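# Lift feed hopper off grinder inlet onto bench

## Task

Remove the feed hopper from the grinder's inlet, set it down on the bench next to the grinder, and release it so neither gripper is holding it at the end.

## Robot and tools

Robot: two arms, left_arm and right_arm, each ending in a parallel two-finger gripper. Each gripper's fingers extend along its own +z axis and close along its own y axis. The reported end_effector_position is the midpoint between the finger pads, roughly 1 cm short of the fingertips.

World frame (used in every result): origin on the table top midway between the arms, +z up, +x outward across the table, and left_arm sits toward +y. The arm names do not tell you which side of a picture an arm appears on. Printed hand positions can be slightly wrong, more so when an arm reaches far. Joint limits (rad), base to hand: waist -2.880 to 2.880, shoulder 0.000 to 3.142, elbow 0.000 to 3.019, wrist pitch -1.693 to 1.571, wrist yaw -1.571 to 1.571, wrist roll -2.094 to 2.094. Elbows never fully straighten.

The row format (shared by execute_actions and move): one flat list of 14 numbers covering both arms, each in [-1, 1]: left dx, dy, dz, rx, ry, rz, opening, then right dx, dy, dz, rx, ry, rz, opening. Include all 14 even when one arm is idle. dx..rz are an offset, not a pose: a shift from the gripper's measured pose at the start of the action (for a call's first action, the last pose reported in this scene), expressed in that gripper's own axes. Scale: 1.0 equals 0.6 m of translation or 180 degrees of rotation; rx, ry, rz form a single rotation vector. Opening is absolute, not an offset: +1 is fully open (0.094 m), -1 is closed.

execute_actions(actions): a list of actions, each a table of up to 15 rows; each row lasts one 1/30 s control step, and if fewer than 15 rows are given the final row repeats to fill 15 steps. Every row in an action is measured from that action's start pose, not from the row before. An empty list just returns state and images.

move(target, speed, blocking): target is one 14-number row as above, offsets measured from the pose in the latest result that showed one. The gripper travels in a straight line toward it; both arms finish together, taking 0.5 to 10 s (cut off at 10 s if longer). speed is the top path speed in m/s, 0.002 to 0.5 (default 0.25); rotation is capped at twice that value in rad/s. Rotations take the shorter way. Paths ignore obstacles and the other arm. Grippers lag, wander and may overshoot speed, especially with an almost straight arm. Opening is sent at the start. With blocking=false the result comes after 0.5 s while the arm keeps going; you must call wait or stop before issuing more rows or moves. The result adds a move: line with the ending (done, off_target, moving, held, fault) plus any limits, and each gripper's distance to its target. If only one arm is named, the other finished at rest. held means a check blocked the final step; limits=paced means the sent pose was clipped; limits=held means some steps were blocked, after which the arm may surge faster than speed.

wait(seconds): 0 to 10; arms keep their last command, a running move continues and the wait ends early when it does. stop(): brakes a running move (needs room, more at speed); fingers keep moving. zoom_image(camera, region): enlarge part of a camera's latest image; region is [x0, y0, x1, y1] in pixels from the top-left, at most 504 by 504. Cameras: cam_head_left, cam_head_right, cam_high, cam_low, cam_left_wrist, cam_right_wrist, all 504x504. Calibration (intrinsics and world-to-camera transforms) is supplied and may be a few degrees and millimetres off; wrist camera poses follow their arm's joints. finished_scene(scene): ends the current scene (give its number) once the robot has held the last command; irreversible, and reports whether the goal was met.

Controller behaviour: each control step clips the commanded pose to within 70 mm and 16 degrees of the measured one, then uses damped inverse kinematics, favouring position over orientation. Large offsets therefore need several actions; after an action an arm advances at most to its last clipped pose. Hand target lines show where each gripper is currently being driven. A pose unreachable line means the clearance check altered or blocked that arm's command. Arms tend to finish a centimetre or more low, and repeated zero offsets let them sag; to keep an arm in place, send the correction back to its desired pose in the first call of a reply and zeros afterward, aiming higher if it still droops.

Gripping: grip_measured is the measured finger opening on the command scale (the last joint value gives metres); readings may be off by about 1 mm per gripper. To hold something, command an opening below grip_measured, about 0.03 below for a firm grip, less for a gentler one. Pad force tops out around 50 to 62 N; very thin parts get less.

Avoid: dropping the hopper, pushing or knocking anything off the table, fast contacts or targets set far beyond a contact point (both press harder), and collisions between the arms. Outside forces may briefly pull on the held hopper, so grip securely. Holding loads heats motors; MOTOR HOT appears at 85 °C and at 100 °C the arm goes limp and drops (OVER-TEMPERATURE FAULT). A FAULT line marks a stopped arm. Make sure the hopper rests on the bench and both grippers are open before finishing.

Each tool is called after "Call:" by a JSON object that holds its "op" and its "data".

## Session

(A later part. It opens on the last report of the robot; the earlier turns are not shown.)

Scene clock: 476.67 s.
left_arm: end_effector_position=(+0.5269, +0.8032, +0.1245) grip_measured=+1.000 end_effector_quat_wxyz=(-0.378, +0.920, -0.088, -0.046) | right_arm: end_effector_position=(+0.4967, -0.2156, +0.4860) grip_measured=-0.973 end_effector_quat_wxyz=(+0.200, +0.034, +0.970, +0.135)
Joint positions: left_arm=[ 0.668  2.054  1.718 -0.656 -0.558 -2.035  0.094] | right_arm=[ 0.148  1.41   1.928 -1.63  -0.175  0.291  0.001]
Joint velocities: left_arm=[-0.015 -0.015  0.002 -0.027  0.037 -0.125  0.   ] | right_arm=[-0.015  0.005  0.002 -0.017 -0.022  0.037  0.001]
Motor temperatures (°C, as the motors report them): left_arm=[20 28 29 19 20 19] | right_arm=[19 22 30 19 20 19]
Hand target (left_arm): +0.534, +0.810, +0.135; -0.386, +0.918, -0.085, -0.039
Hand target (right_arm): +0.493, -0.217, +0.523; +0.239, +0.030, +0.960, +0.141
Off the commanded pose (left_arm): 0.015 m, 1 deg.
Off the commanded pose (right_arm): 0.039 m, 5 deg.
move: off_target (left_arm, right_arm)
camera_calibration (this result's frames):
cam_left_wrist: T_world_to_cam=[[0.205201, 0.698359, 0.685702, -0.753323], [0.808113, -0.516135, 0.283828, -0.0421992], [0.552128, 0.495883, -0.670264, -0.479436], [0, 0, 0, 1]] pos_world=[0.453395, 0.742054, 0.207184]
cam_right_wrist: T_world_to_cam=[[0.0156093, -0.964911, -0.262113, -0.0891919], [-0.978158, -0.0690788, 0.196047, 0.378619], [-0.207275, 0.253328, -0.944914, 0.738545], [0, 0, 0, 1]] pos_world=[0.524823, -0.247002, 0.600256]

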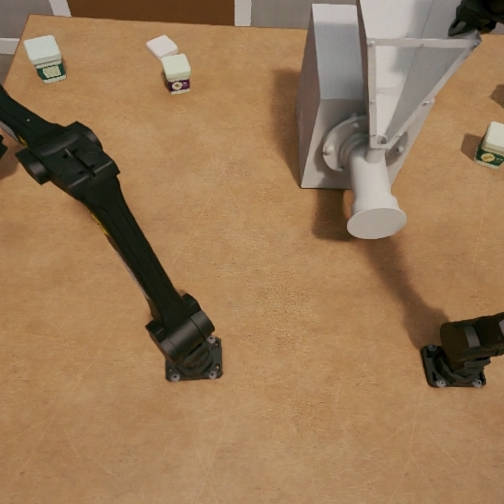

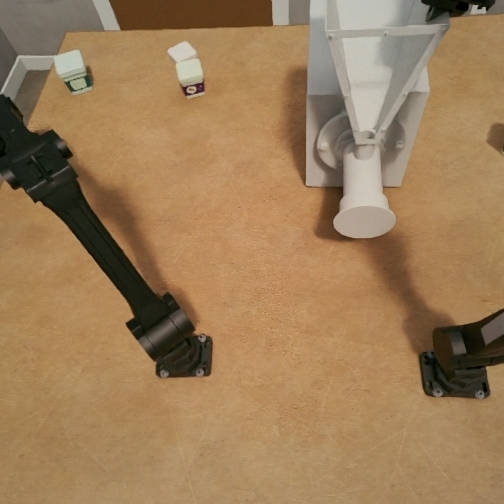

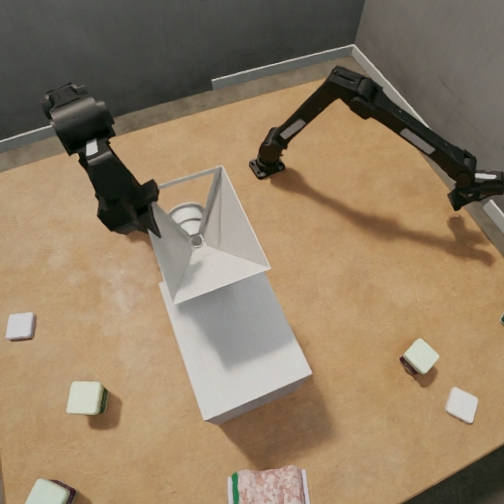

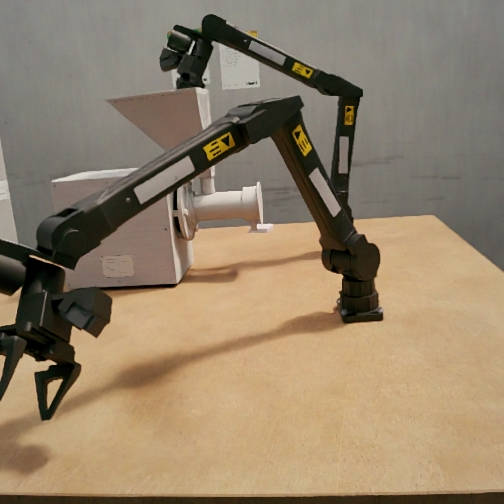

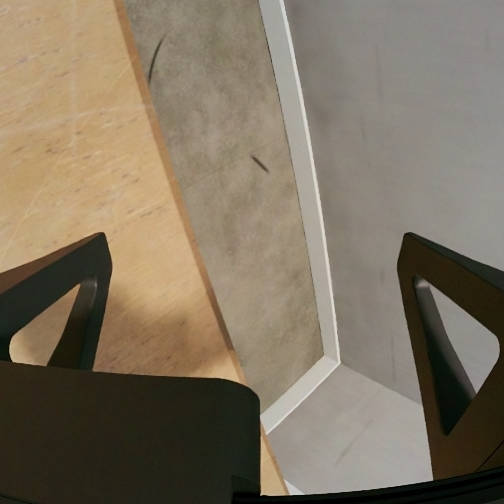

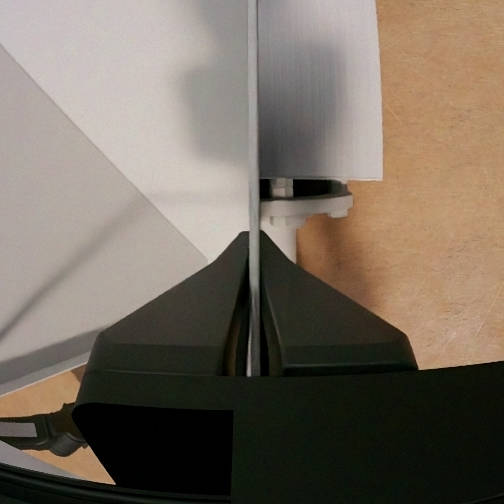

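Call:
{"op": "zoom_image", "data": {"camera": "cam_head_right", "region": [320, 100, 420, 200]}}

Call:
{"op": "zoom_image", "data": {"camera": "cam_head_left", "region": [335, 100, 435, 200]}}

Call:
{"op": "zoom_image", "data": {"camera": "cam_high", "region": [160, 200, 240, 280]}}

Region (320, 100, 420, 200) of cam_head_right's 504x504 image, scaled by 5.040, with more detail than that image has.

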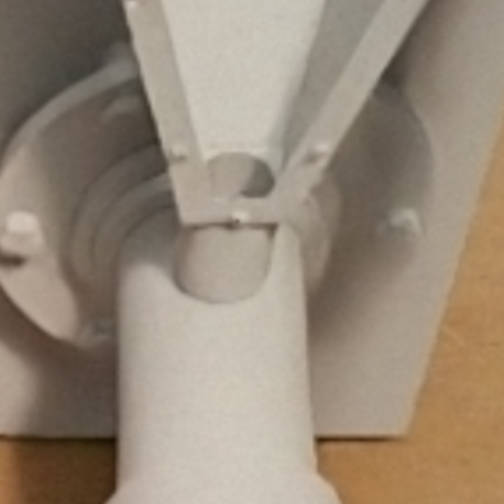

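Region (335, 100, 435, 200) of cam_head_left's 504x504 image, scaled by 5.040, with more detail than that image has.

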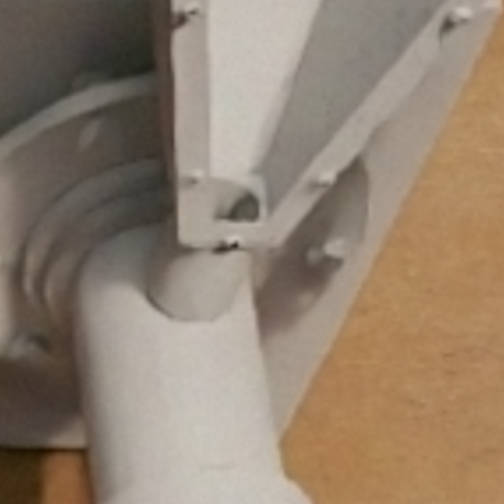

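Region (160, 200, 240, 280) of cam_high's 504x504 image, scaled by 6.300, with more detail than that image has.

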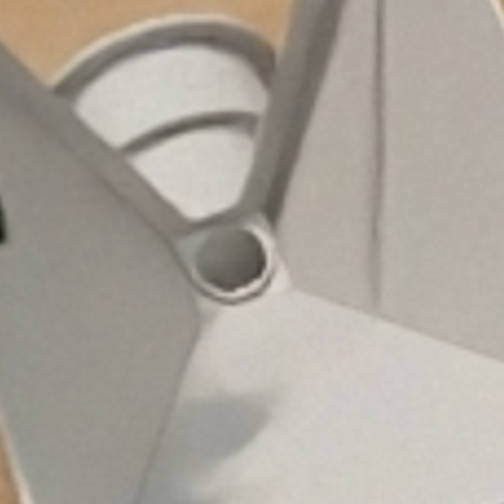

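Call:
{"op": "move", "data": {"target": [0.012, -0.022, 0, 0, 0, 0, 1, -0.040, 0.030, -0.088, 0, 0, 0, -1], "speed": 0.02}}

Call:
{"op": "zoom_image", "data": {"camera": "cam_head_left", "region": [300, 0, 504, 204]}}

Call:
{"op": "zoom_image", "data": {"camera": "cam_low", "region": [90, 40, 290, 240]}}

Scene clock: 505.70 s.
left_arm: end_effector_position=(+0.5229, +0.7996, +0.1121) grip_measured=+1.000 end_effector_quat_wxyz=(-0.364, +0.925, -0.094, -0.059) | right_arm: end_effector_position=(+0.4968, -0.2128, +0.4876) grip_measured=-0.973 end_effector_quat_wxyz=(+0.175, +0.030, +0.975, +0.132)
Joint positions: left_arm=[ 0.668  2.067  1.719 -0.685 -0.558 -2.035  0.094] | right_arm=[ 0.152  1.454  1.994 -1.705 -0.181  0.282  0.001]
Joint velocities: left_arm=[-0.005 -0.005 -0.002 -0.007  0.037 -0.022  0.   ] | right_arm=[-0.005  0.005 -0.007  0.007  0.007 -0.022 -0.   ]
Motor temperatures (°C, as the motors report them): left_arm=[20 28 30 19 20 19] | right_arm=[19 22 35 19 20 19]
Hand target (left_arm): +0.536, +0.810, +0.133; -0.379, +0.920, -0.088, -0.046
Hand target (right_arm): +0.492, -0.215, +0.543; +0.236, +0.036, +0.960, +0.146
Off the commanded pose (left_arm): 0.027 m, 2 deg.
Off the commanded pose (right_arm): 0.059 m, 3 deg.
joint sent to its limit (right arm) — the command would take joint 4 (wrist pitch) past its lower limit, so that joint was sent only as far as its limit.
move: off_target (left_arm, right_arm)
camera_calibration (this result's frames):
cam_left_wrist: T_world_to_cam=[[0.225931, 0.7175, 0.6589, -0.764584], [0.816703, -0.508203, 0.27336, -0.0470225], [0.53099, 0.476365, -0.700804, -0.453728], [0, 0, 0, 1]] pos_world=[0.452072, 0.740832, 0.198665]
cam_right_wrist: T_world_to_cam=[[0.0161979, -0.966654, -0.255574, -0.0898954], [-0.966028, -0.0810669, 0.245393, 0.345998], [-0.257928, 0.242917, -0.935128, 0.757562], [0, 0, 0, 1]] pos_world=[0.531097, -0.242873, 0.600537]

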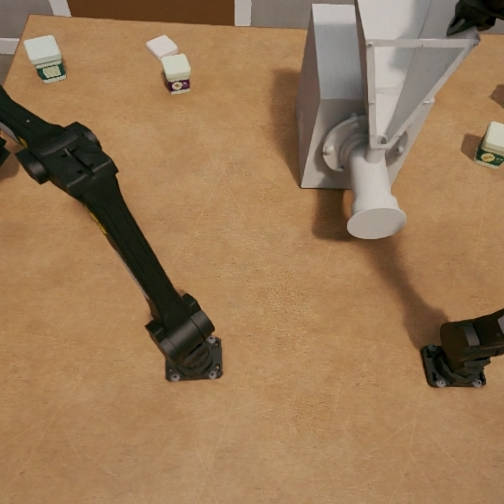

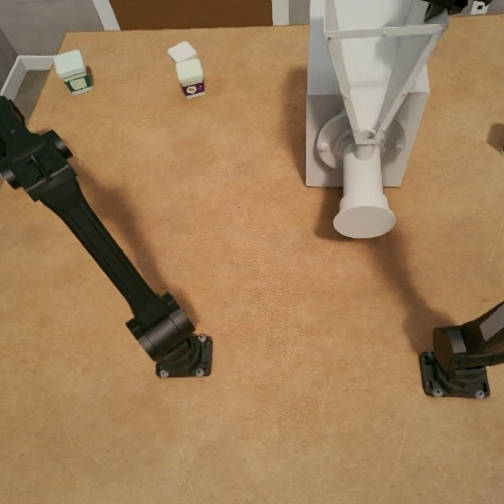

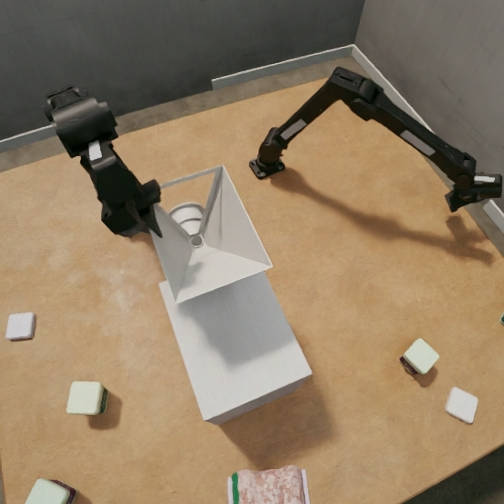

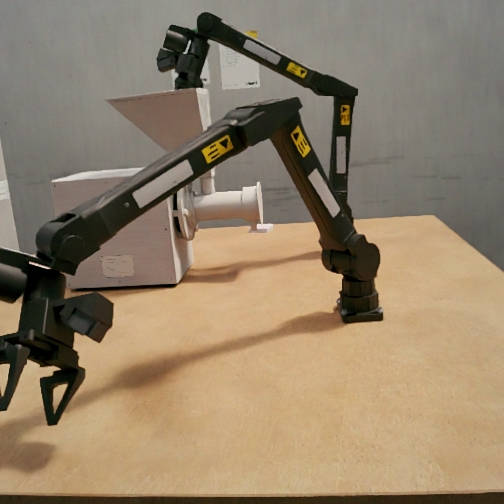

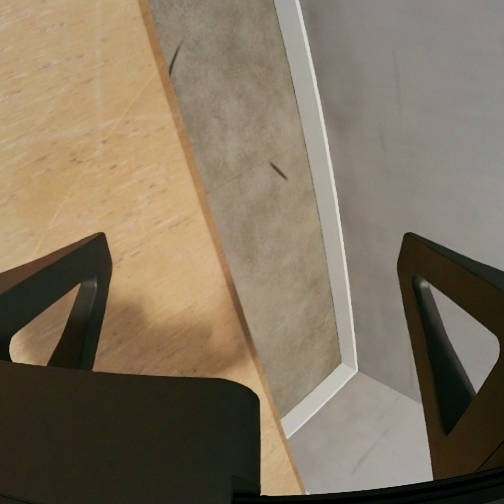

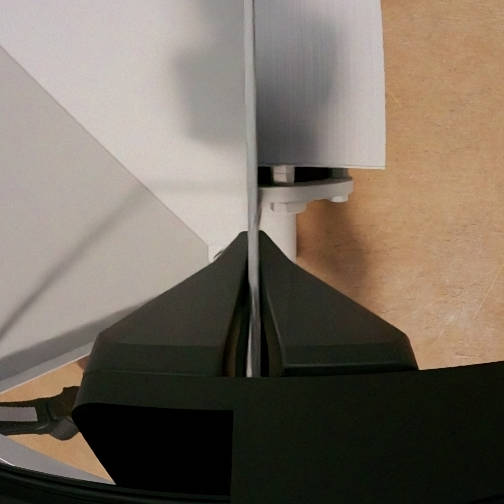

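Region (300, 0, 504, 204) of cam_head_left's 504x504 image, scaled by 2.471, with more detail than that image has.

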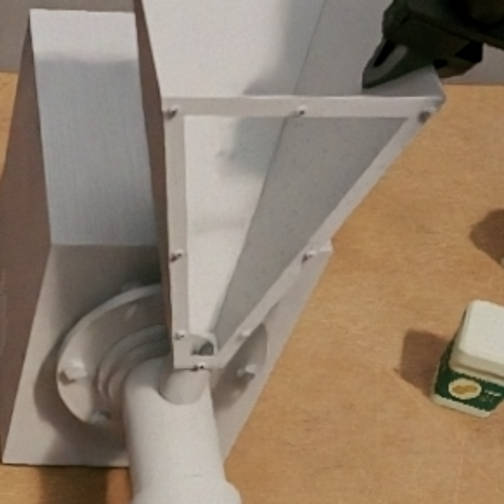

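Region (90, 40, 290, 240) of cam_low's 504x504 image, scaled by 2.520, with more detail than that image has.

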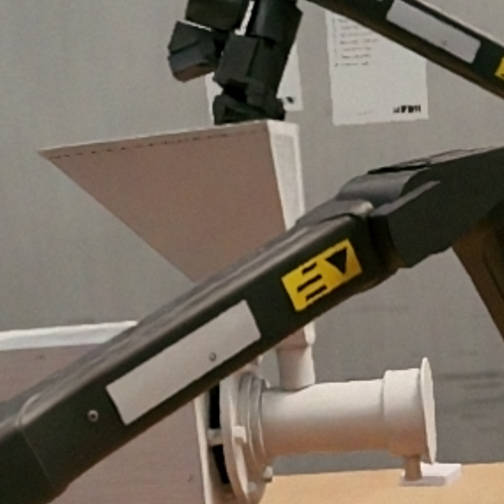

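Call:
{"op": "move", "data": {"target": [0.02, -0.035, 0, 0, 0, 0, 1, -0.0278, 0.0223, -0.0753, -0.0416, 0.0005, 0.0155, -1], "speed": 0.02}}

Call:
{"op": "zoom_image", "data": {"camera": "cam_head_left", "region": [300, 0, 504, 204]}}

Call:
{"op": "zoom_image", "data": {"camera": "cam_low", "region": [90, 40, 290, 240]}}

Scene clock: 562.17 s.
left_arm: end_effector_position=(+0.5253, +0.8018, +0.1044) grip_measured=+1.000 end_effector_quat_wxyz=(-0.349, +0.929, -0.101, -0.072) | right_arm: end_effector_position=(+0.4978, -0.2125, +0.4879) grip_measured=-0.967 end_effector_quat_wxyz=(+0.167, +0.017, +0.971, +0.169)
Joint positions: left_arm=[ 0.668  2.099  1.764 -0.74  -0.558 -2.035  0.094] | right_arm=[ 0.119  1.457  1.99  -1.705 -0.273  0.241  0.002]
Joint velocities: left_arm=[-0.015 -0.005 -0.002  0.002 -0.007 -0.037  0.   ] | right_arm=[ 0.005 -0.015 -0.002 -0.002  0.037  0.007  0.001]
Motor temperatures (°C, as the motors report them): left_arm=[20 28 32 19 20 19] | right_arm=[19 22 40 19 20 19]
Hand target (left_arm): +0.538, +0.812, +0.124; -0.364, +0.925, -0.094, -0.059
Hand target (right_arm): +0.493, -0.213, +0.535; +0.206, +0.043, +0.955, +0.207
Off the commanded pose (left_arm): 0.026 m, 2 deg.
Off the commanded pose (right_arm): 0.050 m, 5 deg.
joint sent to its limit (right arm) — the command would take joint 4 (wrist pitch) past its lower limit, so that joint was sent only as far as its limit.
move: off_target (left_arm, right_arm)
camera_calibration (this result's frames):
cam_left_wrist: T_world_to_cam=[[0.24564, 0.735698, 0.631197, -0.783673], [0.82489, -0.500644, 0.262512, -0.0549716], [0.509134, 0.456185, -0.729848, -0.430716], [0, 0, 0, 1]] pos_world=[0.457139, 0.745511, 0.194725]
cam_right_wrist: T_world_to_cam=[[0.0522786, -0.945352, -0.321832, -0.0706368], [-0.959354, -0.137039, 0.2467, 0.331005], [-0.277322, 0.295854, -0.914091, 0.768659], [0, 0, 0, 1]] pos_world=[0.53441, -0.248827, 0.598232]

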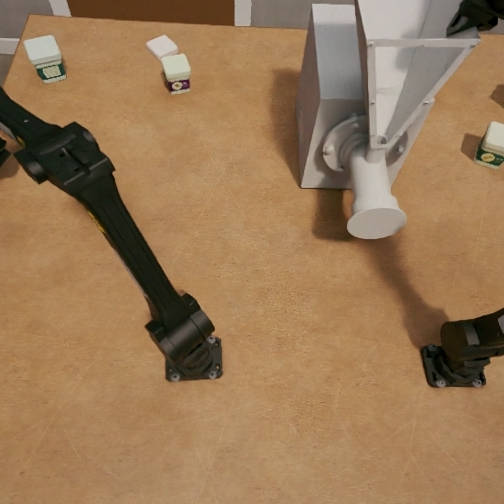

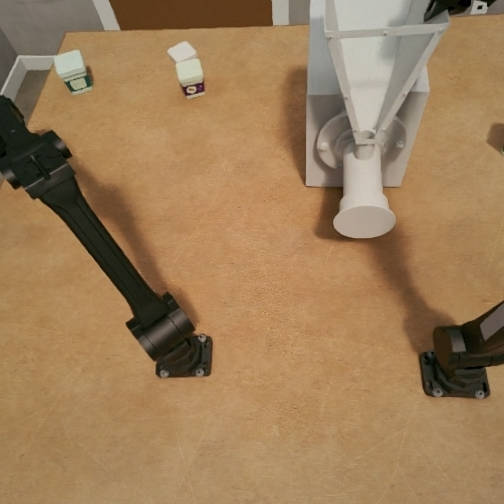

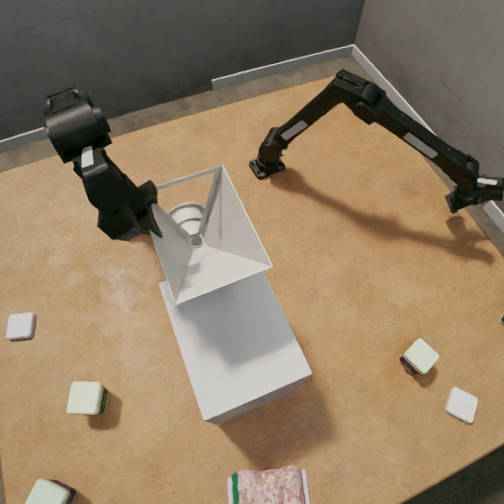

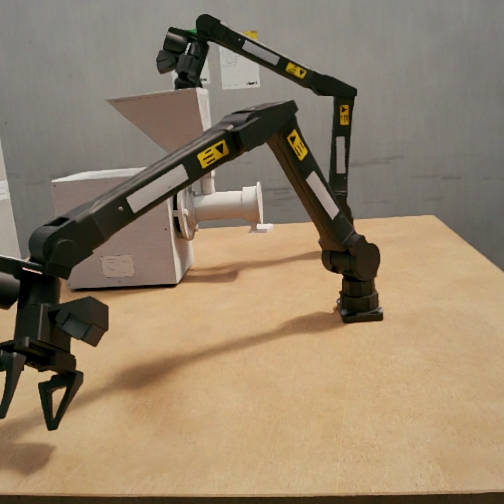

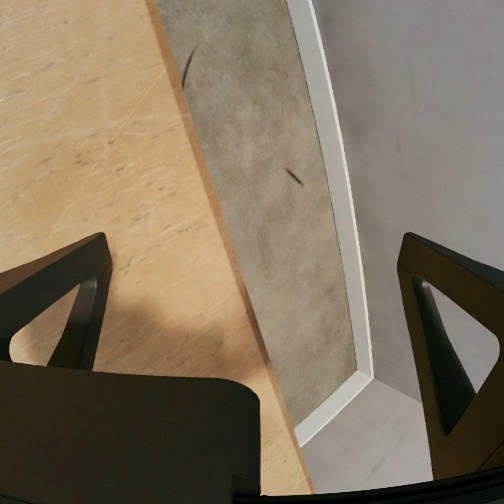

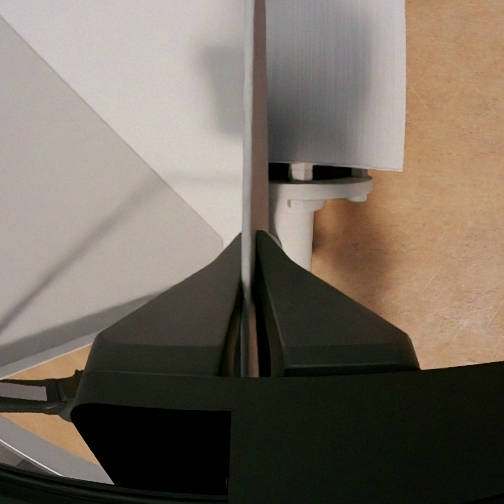

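Region (300, 0, 504, 204) of cam_head_left's 504x504 image, scaled by 2.471, with more detail than that image has.

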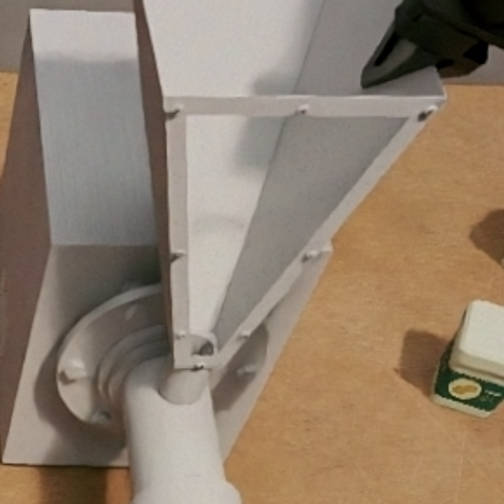

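Region (90, 40, 290, 240) of cam_low's 504x504 image, scaled by 2.520, with more detail than that image has.

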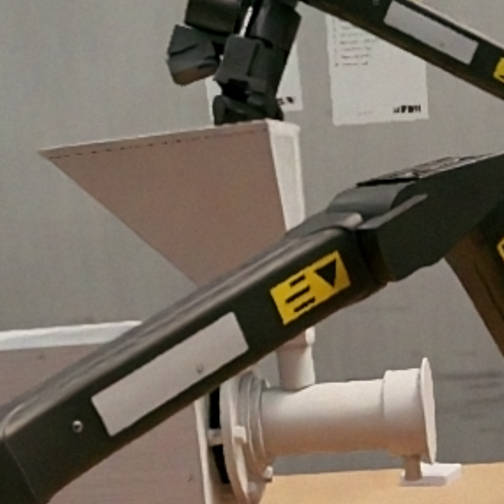

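Call:
{"op": "move", "data": {"target": [-0.1201, 0.0012, -0.5268, 0, 0, 0.43, 1, -0.008, 0.0083, -0.0222, 0.0183, 0.0005, -0.0064, -1], "speed": 0.25}}

Scene clock: 638.80 s.
left_arm: end_effector_position=(+0.4640, +0.6017, +0.3179) grip_measured=+1.000 end_effector_quat_wxyz=(-0.198, +0.665, -0.663, -0.281) | right_arm: end_effector_position=(+0.4976, -0.2161, +0.4842) grip_measured=-0.973 end_effector_quat_wxyz=(+0.170, +0.021, +0.975, +0.144)
Joint positions: left_arm=[ 0.455  1.611  1.647 -1.32  -0.649 -0.945  0.094] | right_arm=[ 0.132  1.454  1.984 -1.705 -0.216  0.249  0.001]
Joint velocities: left_arm=[ 0.015 -0.005  0.007 -0.007  0.007  0.022  0.   ] | right_arm=[ 0.005 -0.024 -0.017 -0.032 -0.022 -0.007 -0.001]
Motor temperatures (°C, as the motors report them): left_arm=[20 29 32 19 20 19] | right_arm=[19 22 40 19 27 20]
Hand target (left_arm): +0.471, +0.600, +0.353; -0.228, +0.662, -0.659, -0.274
Hand target (right_arm): +0.497, -0.213, +0.502; +0.190, +0.014, +0.971, +0.145
Off the commanded pose (left_arm): 0.038 m, 4 deg.
Off the commanded pose (right_arm): 0.019 m, 1 deg.
joint sent to its limit (right arm) — the command would take joint 4 (wrist pitch) past its lower limit, so that joint was sent only as far as its limit.
move: off_target (left_arm, right_arm)
camera_calibration (this result's frames):
cam_left_wrist: T_world_to_cam=[[0.992534, 0.0372787, -0.116135, -0.444894], [0.0287271, -0.99681, -0.0744573, 0.614446], [-0.118541, 0.0705651, -0.990439, 0.453676], [0, 0, 0, 1]] pos_world=[0.4777, 0.597057, 0.44342]
cam_right_wrist: T_world_to_cam=[[0.0367101, -0.960887, -0.274498, -0.0938122], [-0.961908, -0.108438, 0.250948, 0.33666], [-0.270898, 0.25483, -0.928265, 0.761084], [0, 0, 0, 1]] pos_world=[0.533456, -0.247583, 0.596252]

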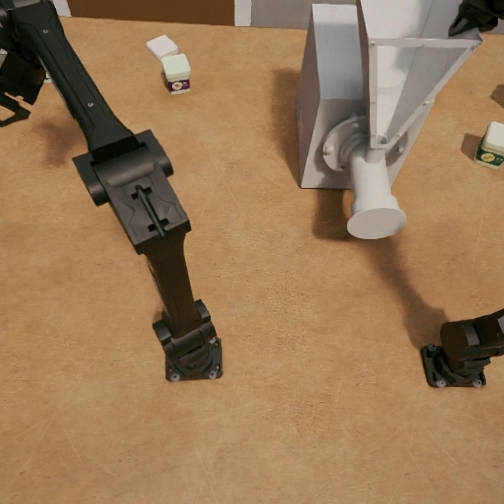

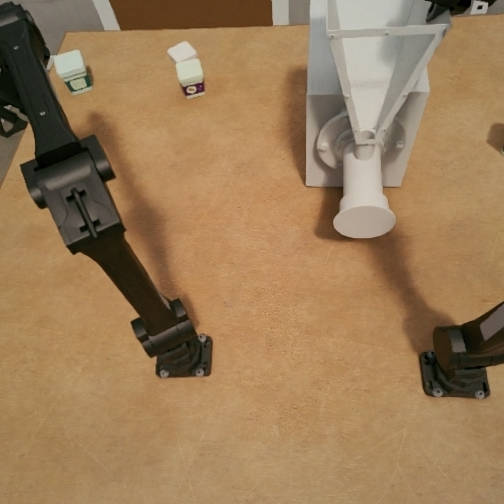

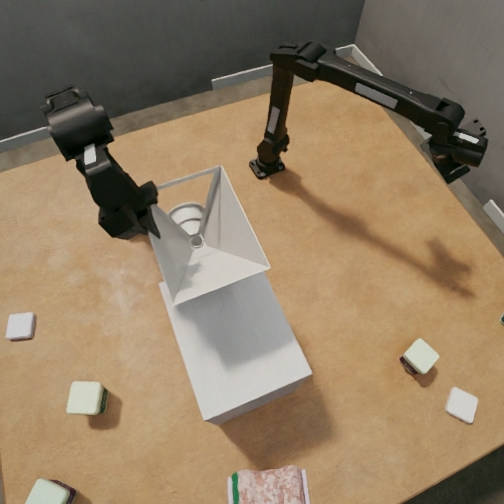

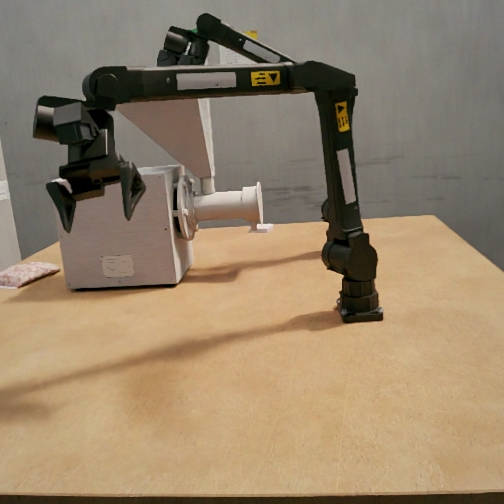

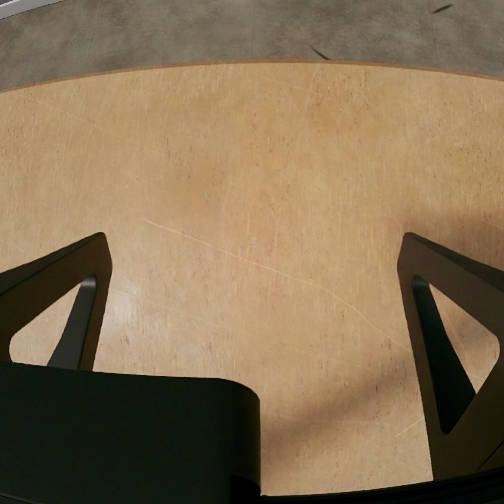

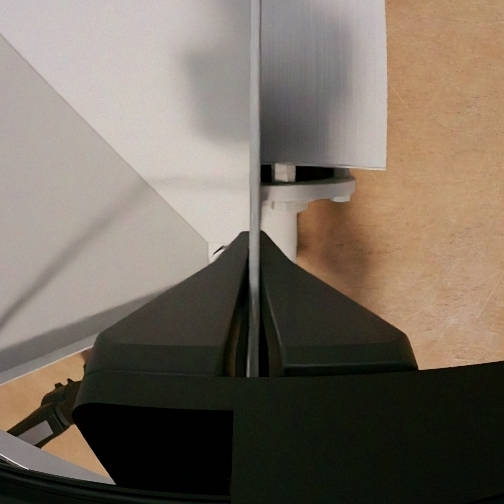

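Call:
{"op": "zoom_image", "data": {"camera": "cam_low", "region": [150, 130, 270, 250]}}

Region (150, 130, 270, 250) of cam_low's 504x504 image, scaled by 4.200, with more detail than that image has.

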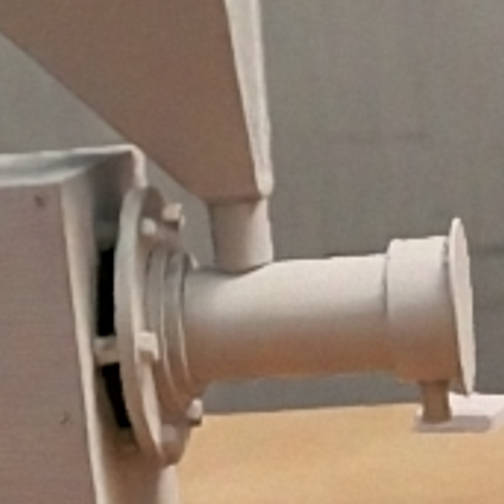

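Call:
{"op": "move", "data": {"target": [0.3345, 0.0891, -0.7725, 0.3620, 0.1007, 0.3675, 1, -0.0065, 0.0058, -0.018, 0, 0, 0, -1], "speed": 0.25}}

Scene clock: 667.77 s.
left_arm: end_effector_position=(+0.4478, +0.1586, +0.5301) grip_measured=+1.000 end_effector_quat_wxyz=(+0.228, -0.067, +0.961, -0.142) | right_arm: end_effector_position=(+0.4976, -0.2161, +0.4842) grip_measured=-0.973 end_effector_quat_wxyz=(+0.169, +0.021, +0.975, +0.144)
Joint positions: left_arm=[-0.184  1.292  1.933 -1.699  0.194 -0.298  0.094] | right_arm=[ 0.132  1.454  1.984 -1.705 -0.217  0.251  0.001]
Joint velocities: left_arm=[-0.005 -0.015 -0.017 -0.027  0.095 -0.037  0.   ] | right_arm=[-0.015 -0.005 -0.002 -0.007  0.037 -0.022 -0.   ]
Motor temperatures (°C, as the motors report them): left_arm=[20 28 33 19 20 19] | right_arm=[19 22 37 19 23 19]
Hand target (left_arm): +0.448, +0.155, +0.548; +0.245, -0.054, +0.957, -0.146
Hand target (right_arm): +0.497, -0.216, +0.496; +0.182, +0.022, +0.972, +0.147
Off the commanded pose (left_arm): 0.023 m, 2 deg.
Off the commanded pose (right_arm): 0.012 m, 0 deg.
joint sent to its limit (left arm) — the command would take joint 4 (wrist pitch) past its lower limit, so that joint was sent only as far as its limit.
joint sent to its limit (right arm) — the command would take joint 4 (wrist pitch) past its lower limit, so that joint was sent only as far as its limit.
move: off_target (left_arm, right_arm)
camera_calibration (this result's frames):
cam_left_wrist: T_world_to_cam=[[0.0571413, -0.952398, 0.299455, -0.0322107], [-0.988283, -0.0114373, 0.152206, 0.367966], [-0.141536, -0.304644, -0.941892, 0.737323], [0, 0, 0, 1]] pos_world=[0.469852, 0.198152, 0.648118]
cam_right_wrist: T_world_to_cam=[[0.0357589, -0.960717, -0.275216, -0.092891], [-0.96191, -0.107771, 0.251224, 0.33666], [-0.271016, 0.255749, -0.927978, 0.761194], [0, 0, 0, 1]] pos_world=[0.533454, -0.247634, 0.596229]

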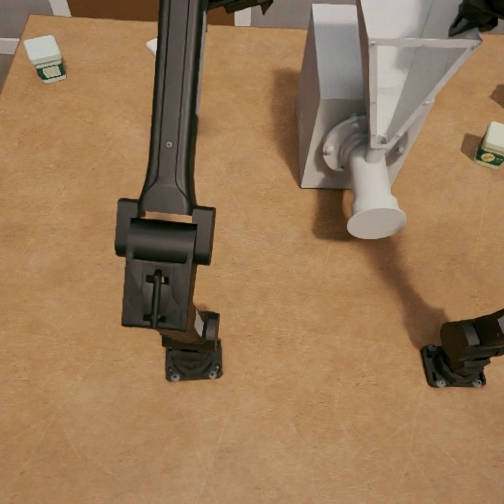

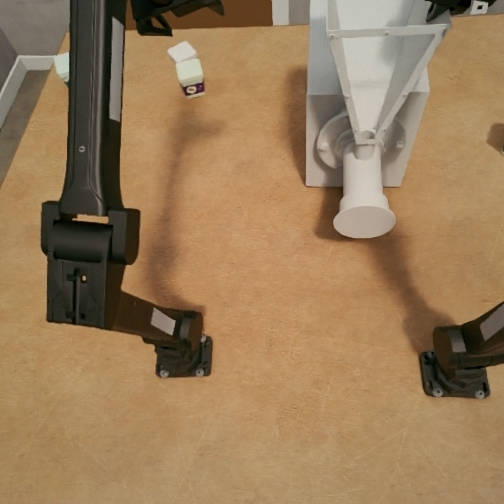

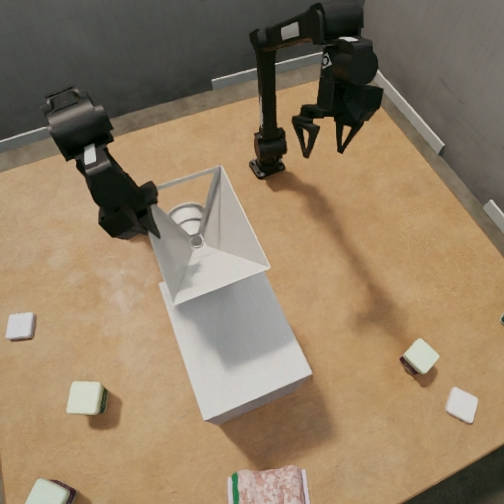

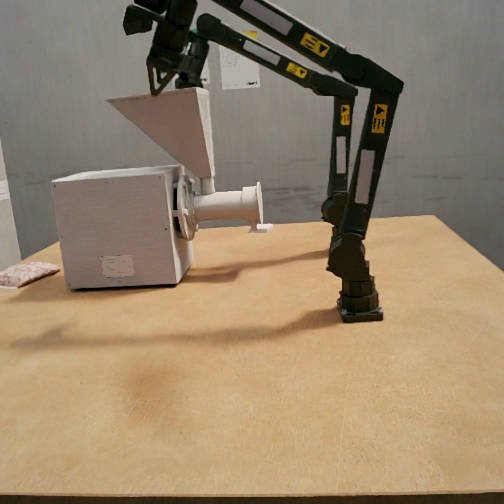

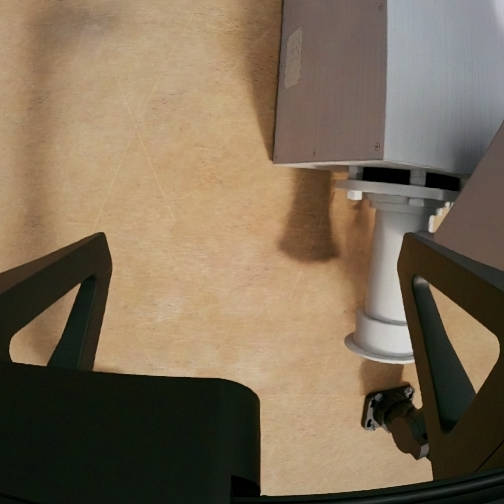

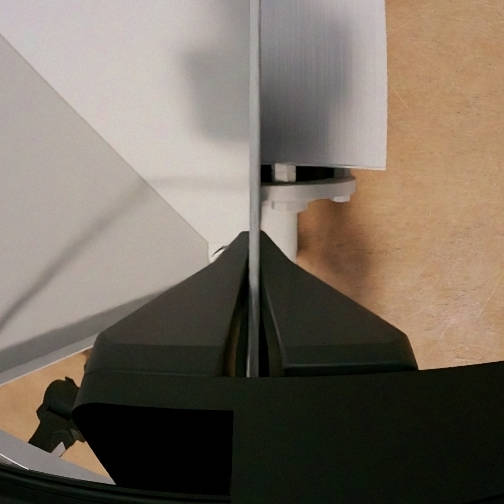

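Call:
{"op": "move", "data": {"target": [0.0098, -0.3570, -0.0047, 0, 0, 0, 1, -0.0065, 0.0058, -0.018, 0, 0, 0, -1], "speed": 0.15}}

Call:
{"op": "zoom_image", "data": {"camera": "cam_high", "region": [60, 100, 320, 320]}}

Scene clock: 682.47 s.
left_arm: end_effector_position=(+0.4565, -0.0411, +0.5743) grip_measured=+1.000 end_effector_quat_wxyz=(+0.261, -0.059, +0.949, -0.165) | right_arm: end_effector_position=(+0.4976, -0.2161, +0.4842) grip_measured=-0.973 end_effector_quat_wxyz=(+0.169, +0.022, +0.975, +0.144)
Joint positions: left_arm=[-0.691  1.528  2.283 -1.701 -0.065 -0.717  0.094] | right_arm=[ 0.132  1.454  1.984 -1.705 -0.217  0.251  0.001]
Joint velocities: left_arm=[-0.015 -0.015  0.017  0.007 -0.051 -0.051  0.   ] | right_arm=[ 0.005 -0.015 -0.012 -0.012 -0.007  0.081  0.   ]
Motor temperatures (°C, as the motors report them): left_arm=[20 27 32 19 20 19] | right_arm=[19 22 36 19 23 19]
Hand target (left_arm): +0.453, -0.041, +0.594; +0.276, -0.064, +0.942, -0.180
Hand target (right_arm): +0.497, -0.216, +0.496; +0.182, +0.023, +0.972, +0.147
Off the commanded pose (left_arm): 0.022 m, 5 deg.
Off the commanded pose (right_arm): 0.012 m, 0 deg.
joint sent to its limit (left arm) — the command would take joint 4 (wrist pitch) past its lower limit, so that joint was sent only as far as its limit.
joint sent to its limit (right arm) — the command would take joint 4 (wrist pitch) past its lower limit, so that joint was sent only as far as its limit.
move: off_target (left_arm, right_arm)
camera_calibration (this result's frames):
cam_left_wrist: T_world_to_cam=[[0.0191732, -0.940613, 0.338939, -0.240956], [-0.996776, 0.00843545, 0.0797957, 0.413878], [-0.077916, -0.339376, -0.937418, 0.68624], [0, 0, 0, 1]] pos_world=[0.470632, 0.00275567, 0.691938]
cam_right_wrist: T_world_to_cam=[[0.0353999, -0.960694, -0.275343, -0.0926459], [-0.961921, -0.107473, 0.251311, 0.336688], [-0.271025, 0.255961, -0.927917, 0.761214], [0, 0, 0, 1]] pos_world=[0.533455, -0.247661, 0.596221]

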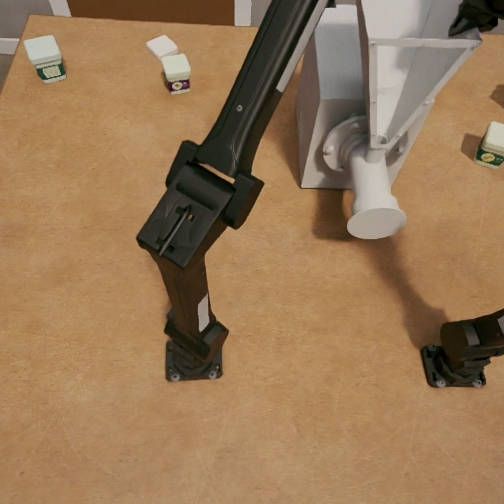

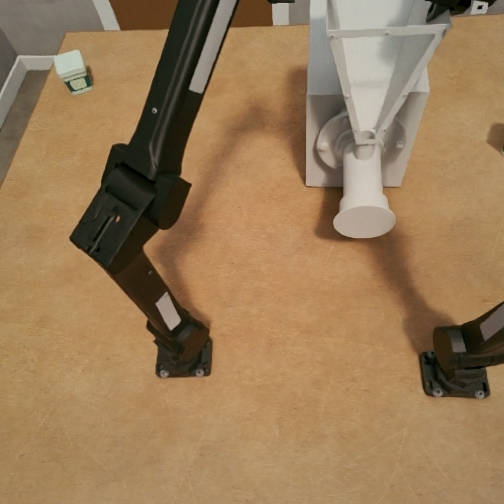

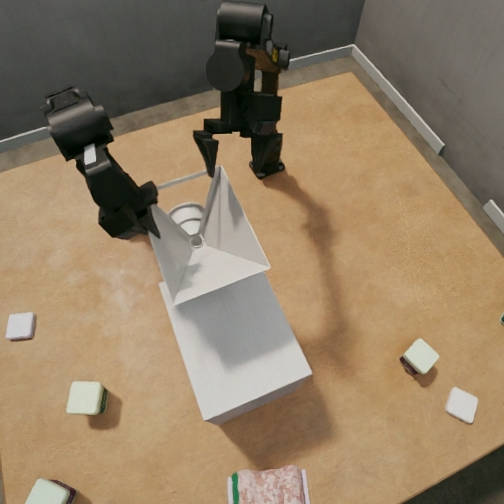

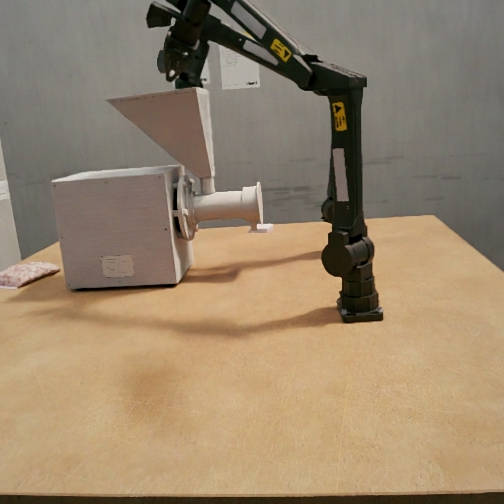

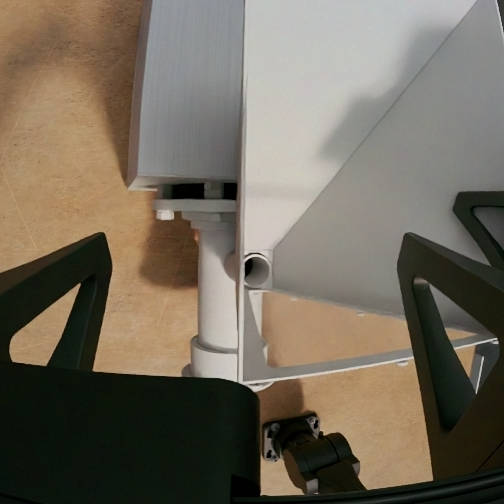

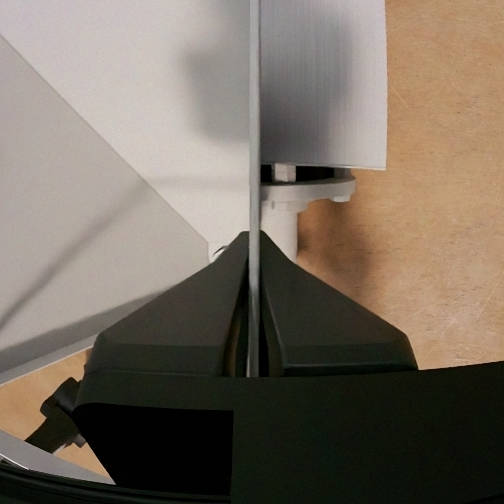

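Region (60, 100, 320, 320) of cam_high's 504x504 image, scaled by 1.938, with more detail than that image has; it fills the top 426 rows of this view, and the rest is white.

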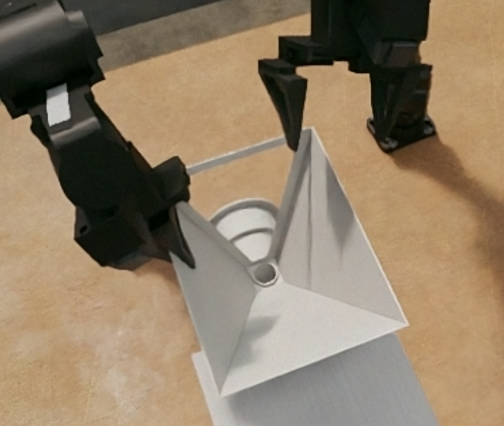

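Call:
{"op": "move", "data": {"target": [0.0072, 0.0067, 0.10, 0, 0, 0, 1, -0.0065, 0.0058, -0.018, 0, 0, 0, -1], "speed": 0.06}}

Call:
{"op": "zoom_image", "data": {"camera": "cam_high", "region": [60, 100, 320, 320]}}

Call:
{"op": "zoom_image", "data": {"camera": "cam_low", "region": [90, 0, 290, 200]}}

Scene clock: 705.07 s.
left_arm: end_effector_position=(+0.4867, -0.0629, +0.5036) grip_measured=+1.000 end_effector_quat_wxyz=(+0.241, -0.060, +0.957, -0.152) | right_arm: end_effector_position=(+0.4976, -0.2161, +0.4842) grip_measured=-0.973 end_effector_quat_wxyz=(+0.169, +0.022, +0.975, +0.144)
Joint positions: left_arm=[-0.691  1.525  2.069 -1.54  -0.063 -0.72   0.094] | right_arm=[ 0.132  1.454  1.984 -1.705 -0.217  0.251  0.001]
Joint velocities: left_arm=[ 0.015 -0.015  0.012  0.012  0.081 -0.051  0.   ] | right_arm=[-0.015 -0.034 -0.002 -0.007 -0.037  0.007 -0.   ]
Motor temperatures (°C, as the motors report them): left_arm=[20 27 32 19 20 19] | right_arm=[19 22 36 19 22 19]
Hand target (left_arm): +0.484, -0.055, +0.523; +0.261, -0.059, +0.949, -0.165
Hand target (right_arm): +0.497, -0.216, +0.496; +0.182, +0.023, +0.972, +0.147
Off the commanded pose (left_arm): 0.020 m, 3 deg.
Off the commanded pose (right_arm): 0.012 m, 0 deg.
joint sent to its limit (right arm) — the command would take joint 4 (wrist pitch) past its lower limit, so that joint was sent only as far as its limit.
move: off_target (left_arm, right_arm)
camera_calibration (this result's frames):
cam_left_wrist: T_world_to_cam=[[0.033711, -0.9489, 0.313772, -0.233034], [-0.992482, 0.00517487, 0.12228, 0.426067], [-0.117655, -0.315535, -0.941592, 0.637905], [0, 0, 0, 1]] pos_world=[0.505772, -0.0220497, 0.621666]
cam_right_wrist: T_world_to_cam=[[0.0353999, -0.960694, -0.275343, -0.0926459], [-0.961921, -0.107473, 0.251311, 0.336688], [-0.271025, 0.255961, -0.927917, 0.761214], [0, 0, 0, 1]] pos_world=[0.533455, -0.247661, 0.596221]

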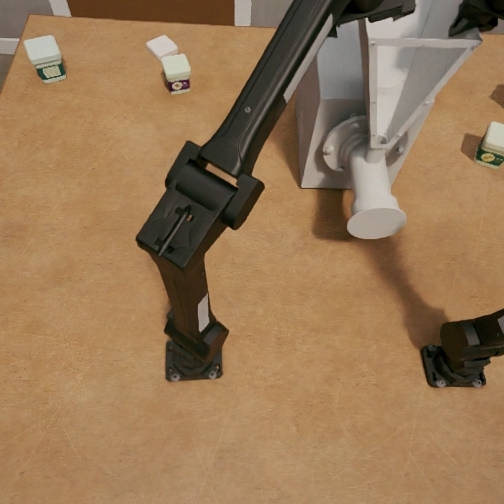

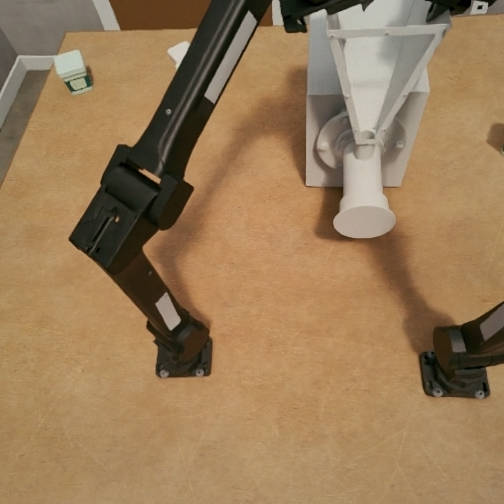

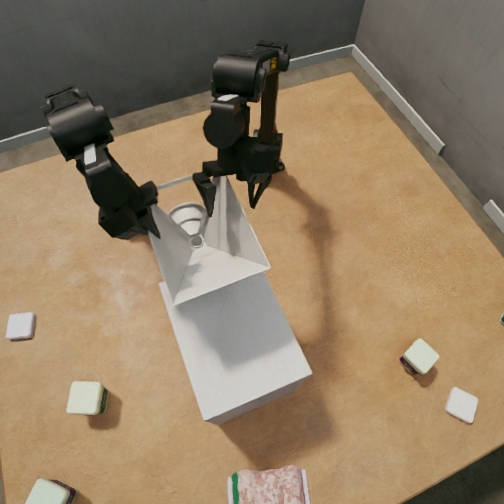

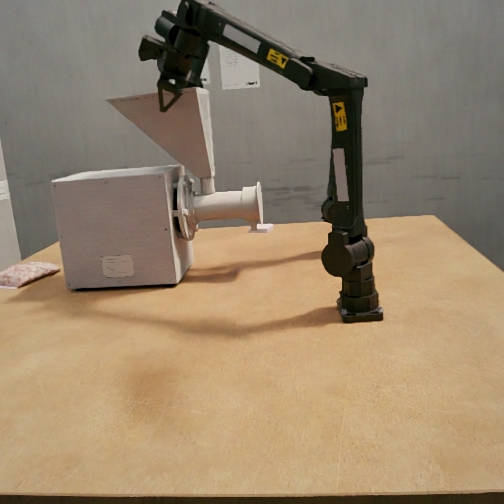

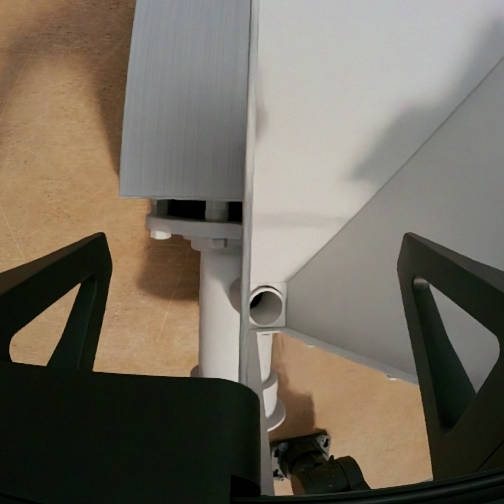

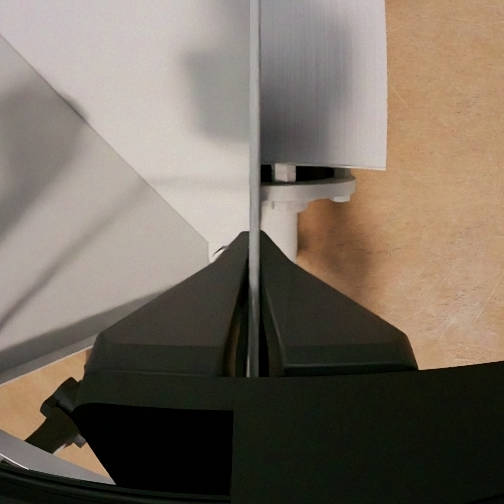

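Region (60, 100, 320, 320) of cam_high's 504x504 image, scaled by 1.938, with more detail than that image has; it fills the top 426 rows of this view, and the rest is white.

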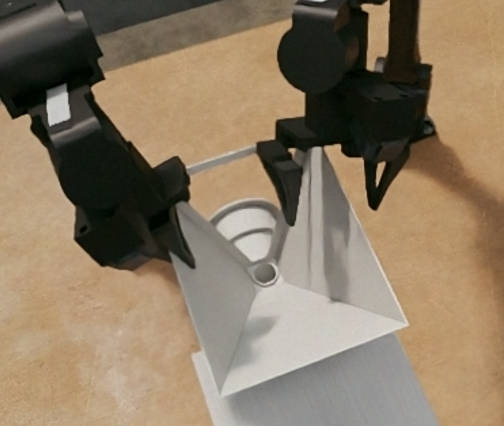

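Region (90, 0, 290, 200) of cam_low's 504x504 image, scaled by 2.520, with more detail than that image has.

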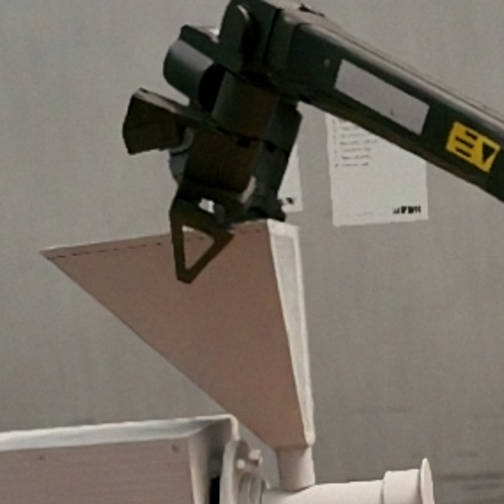

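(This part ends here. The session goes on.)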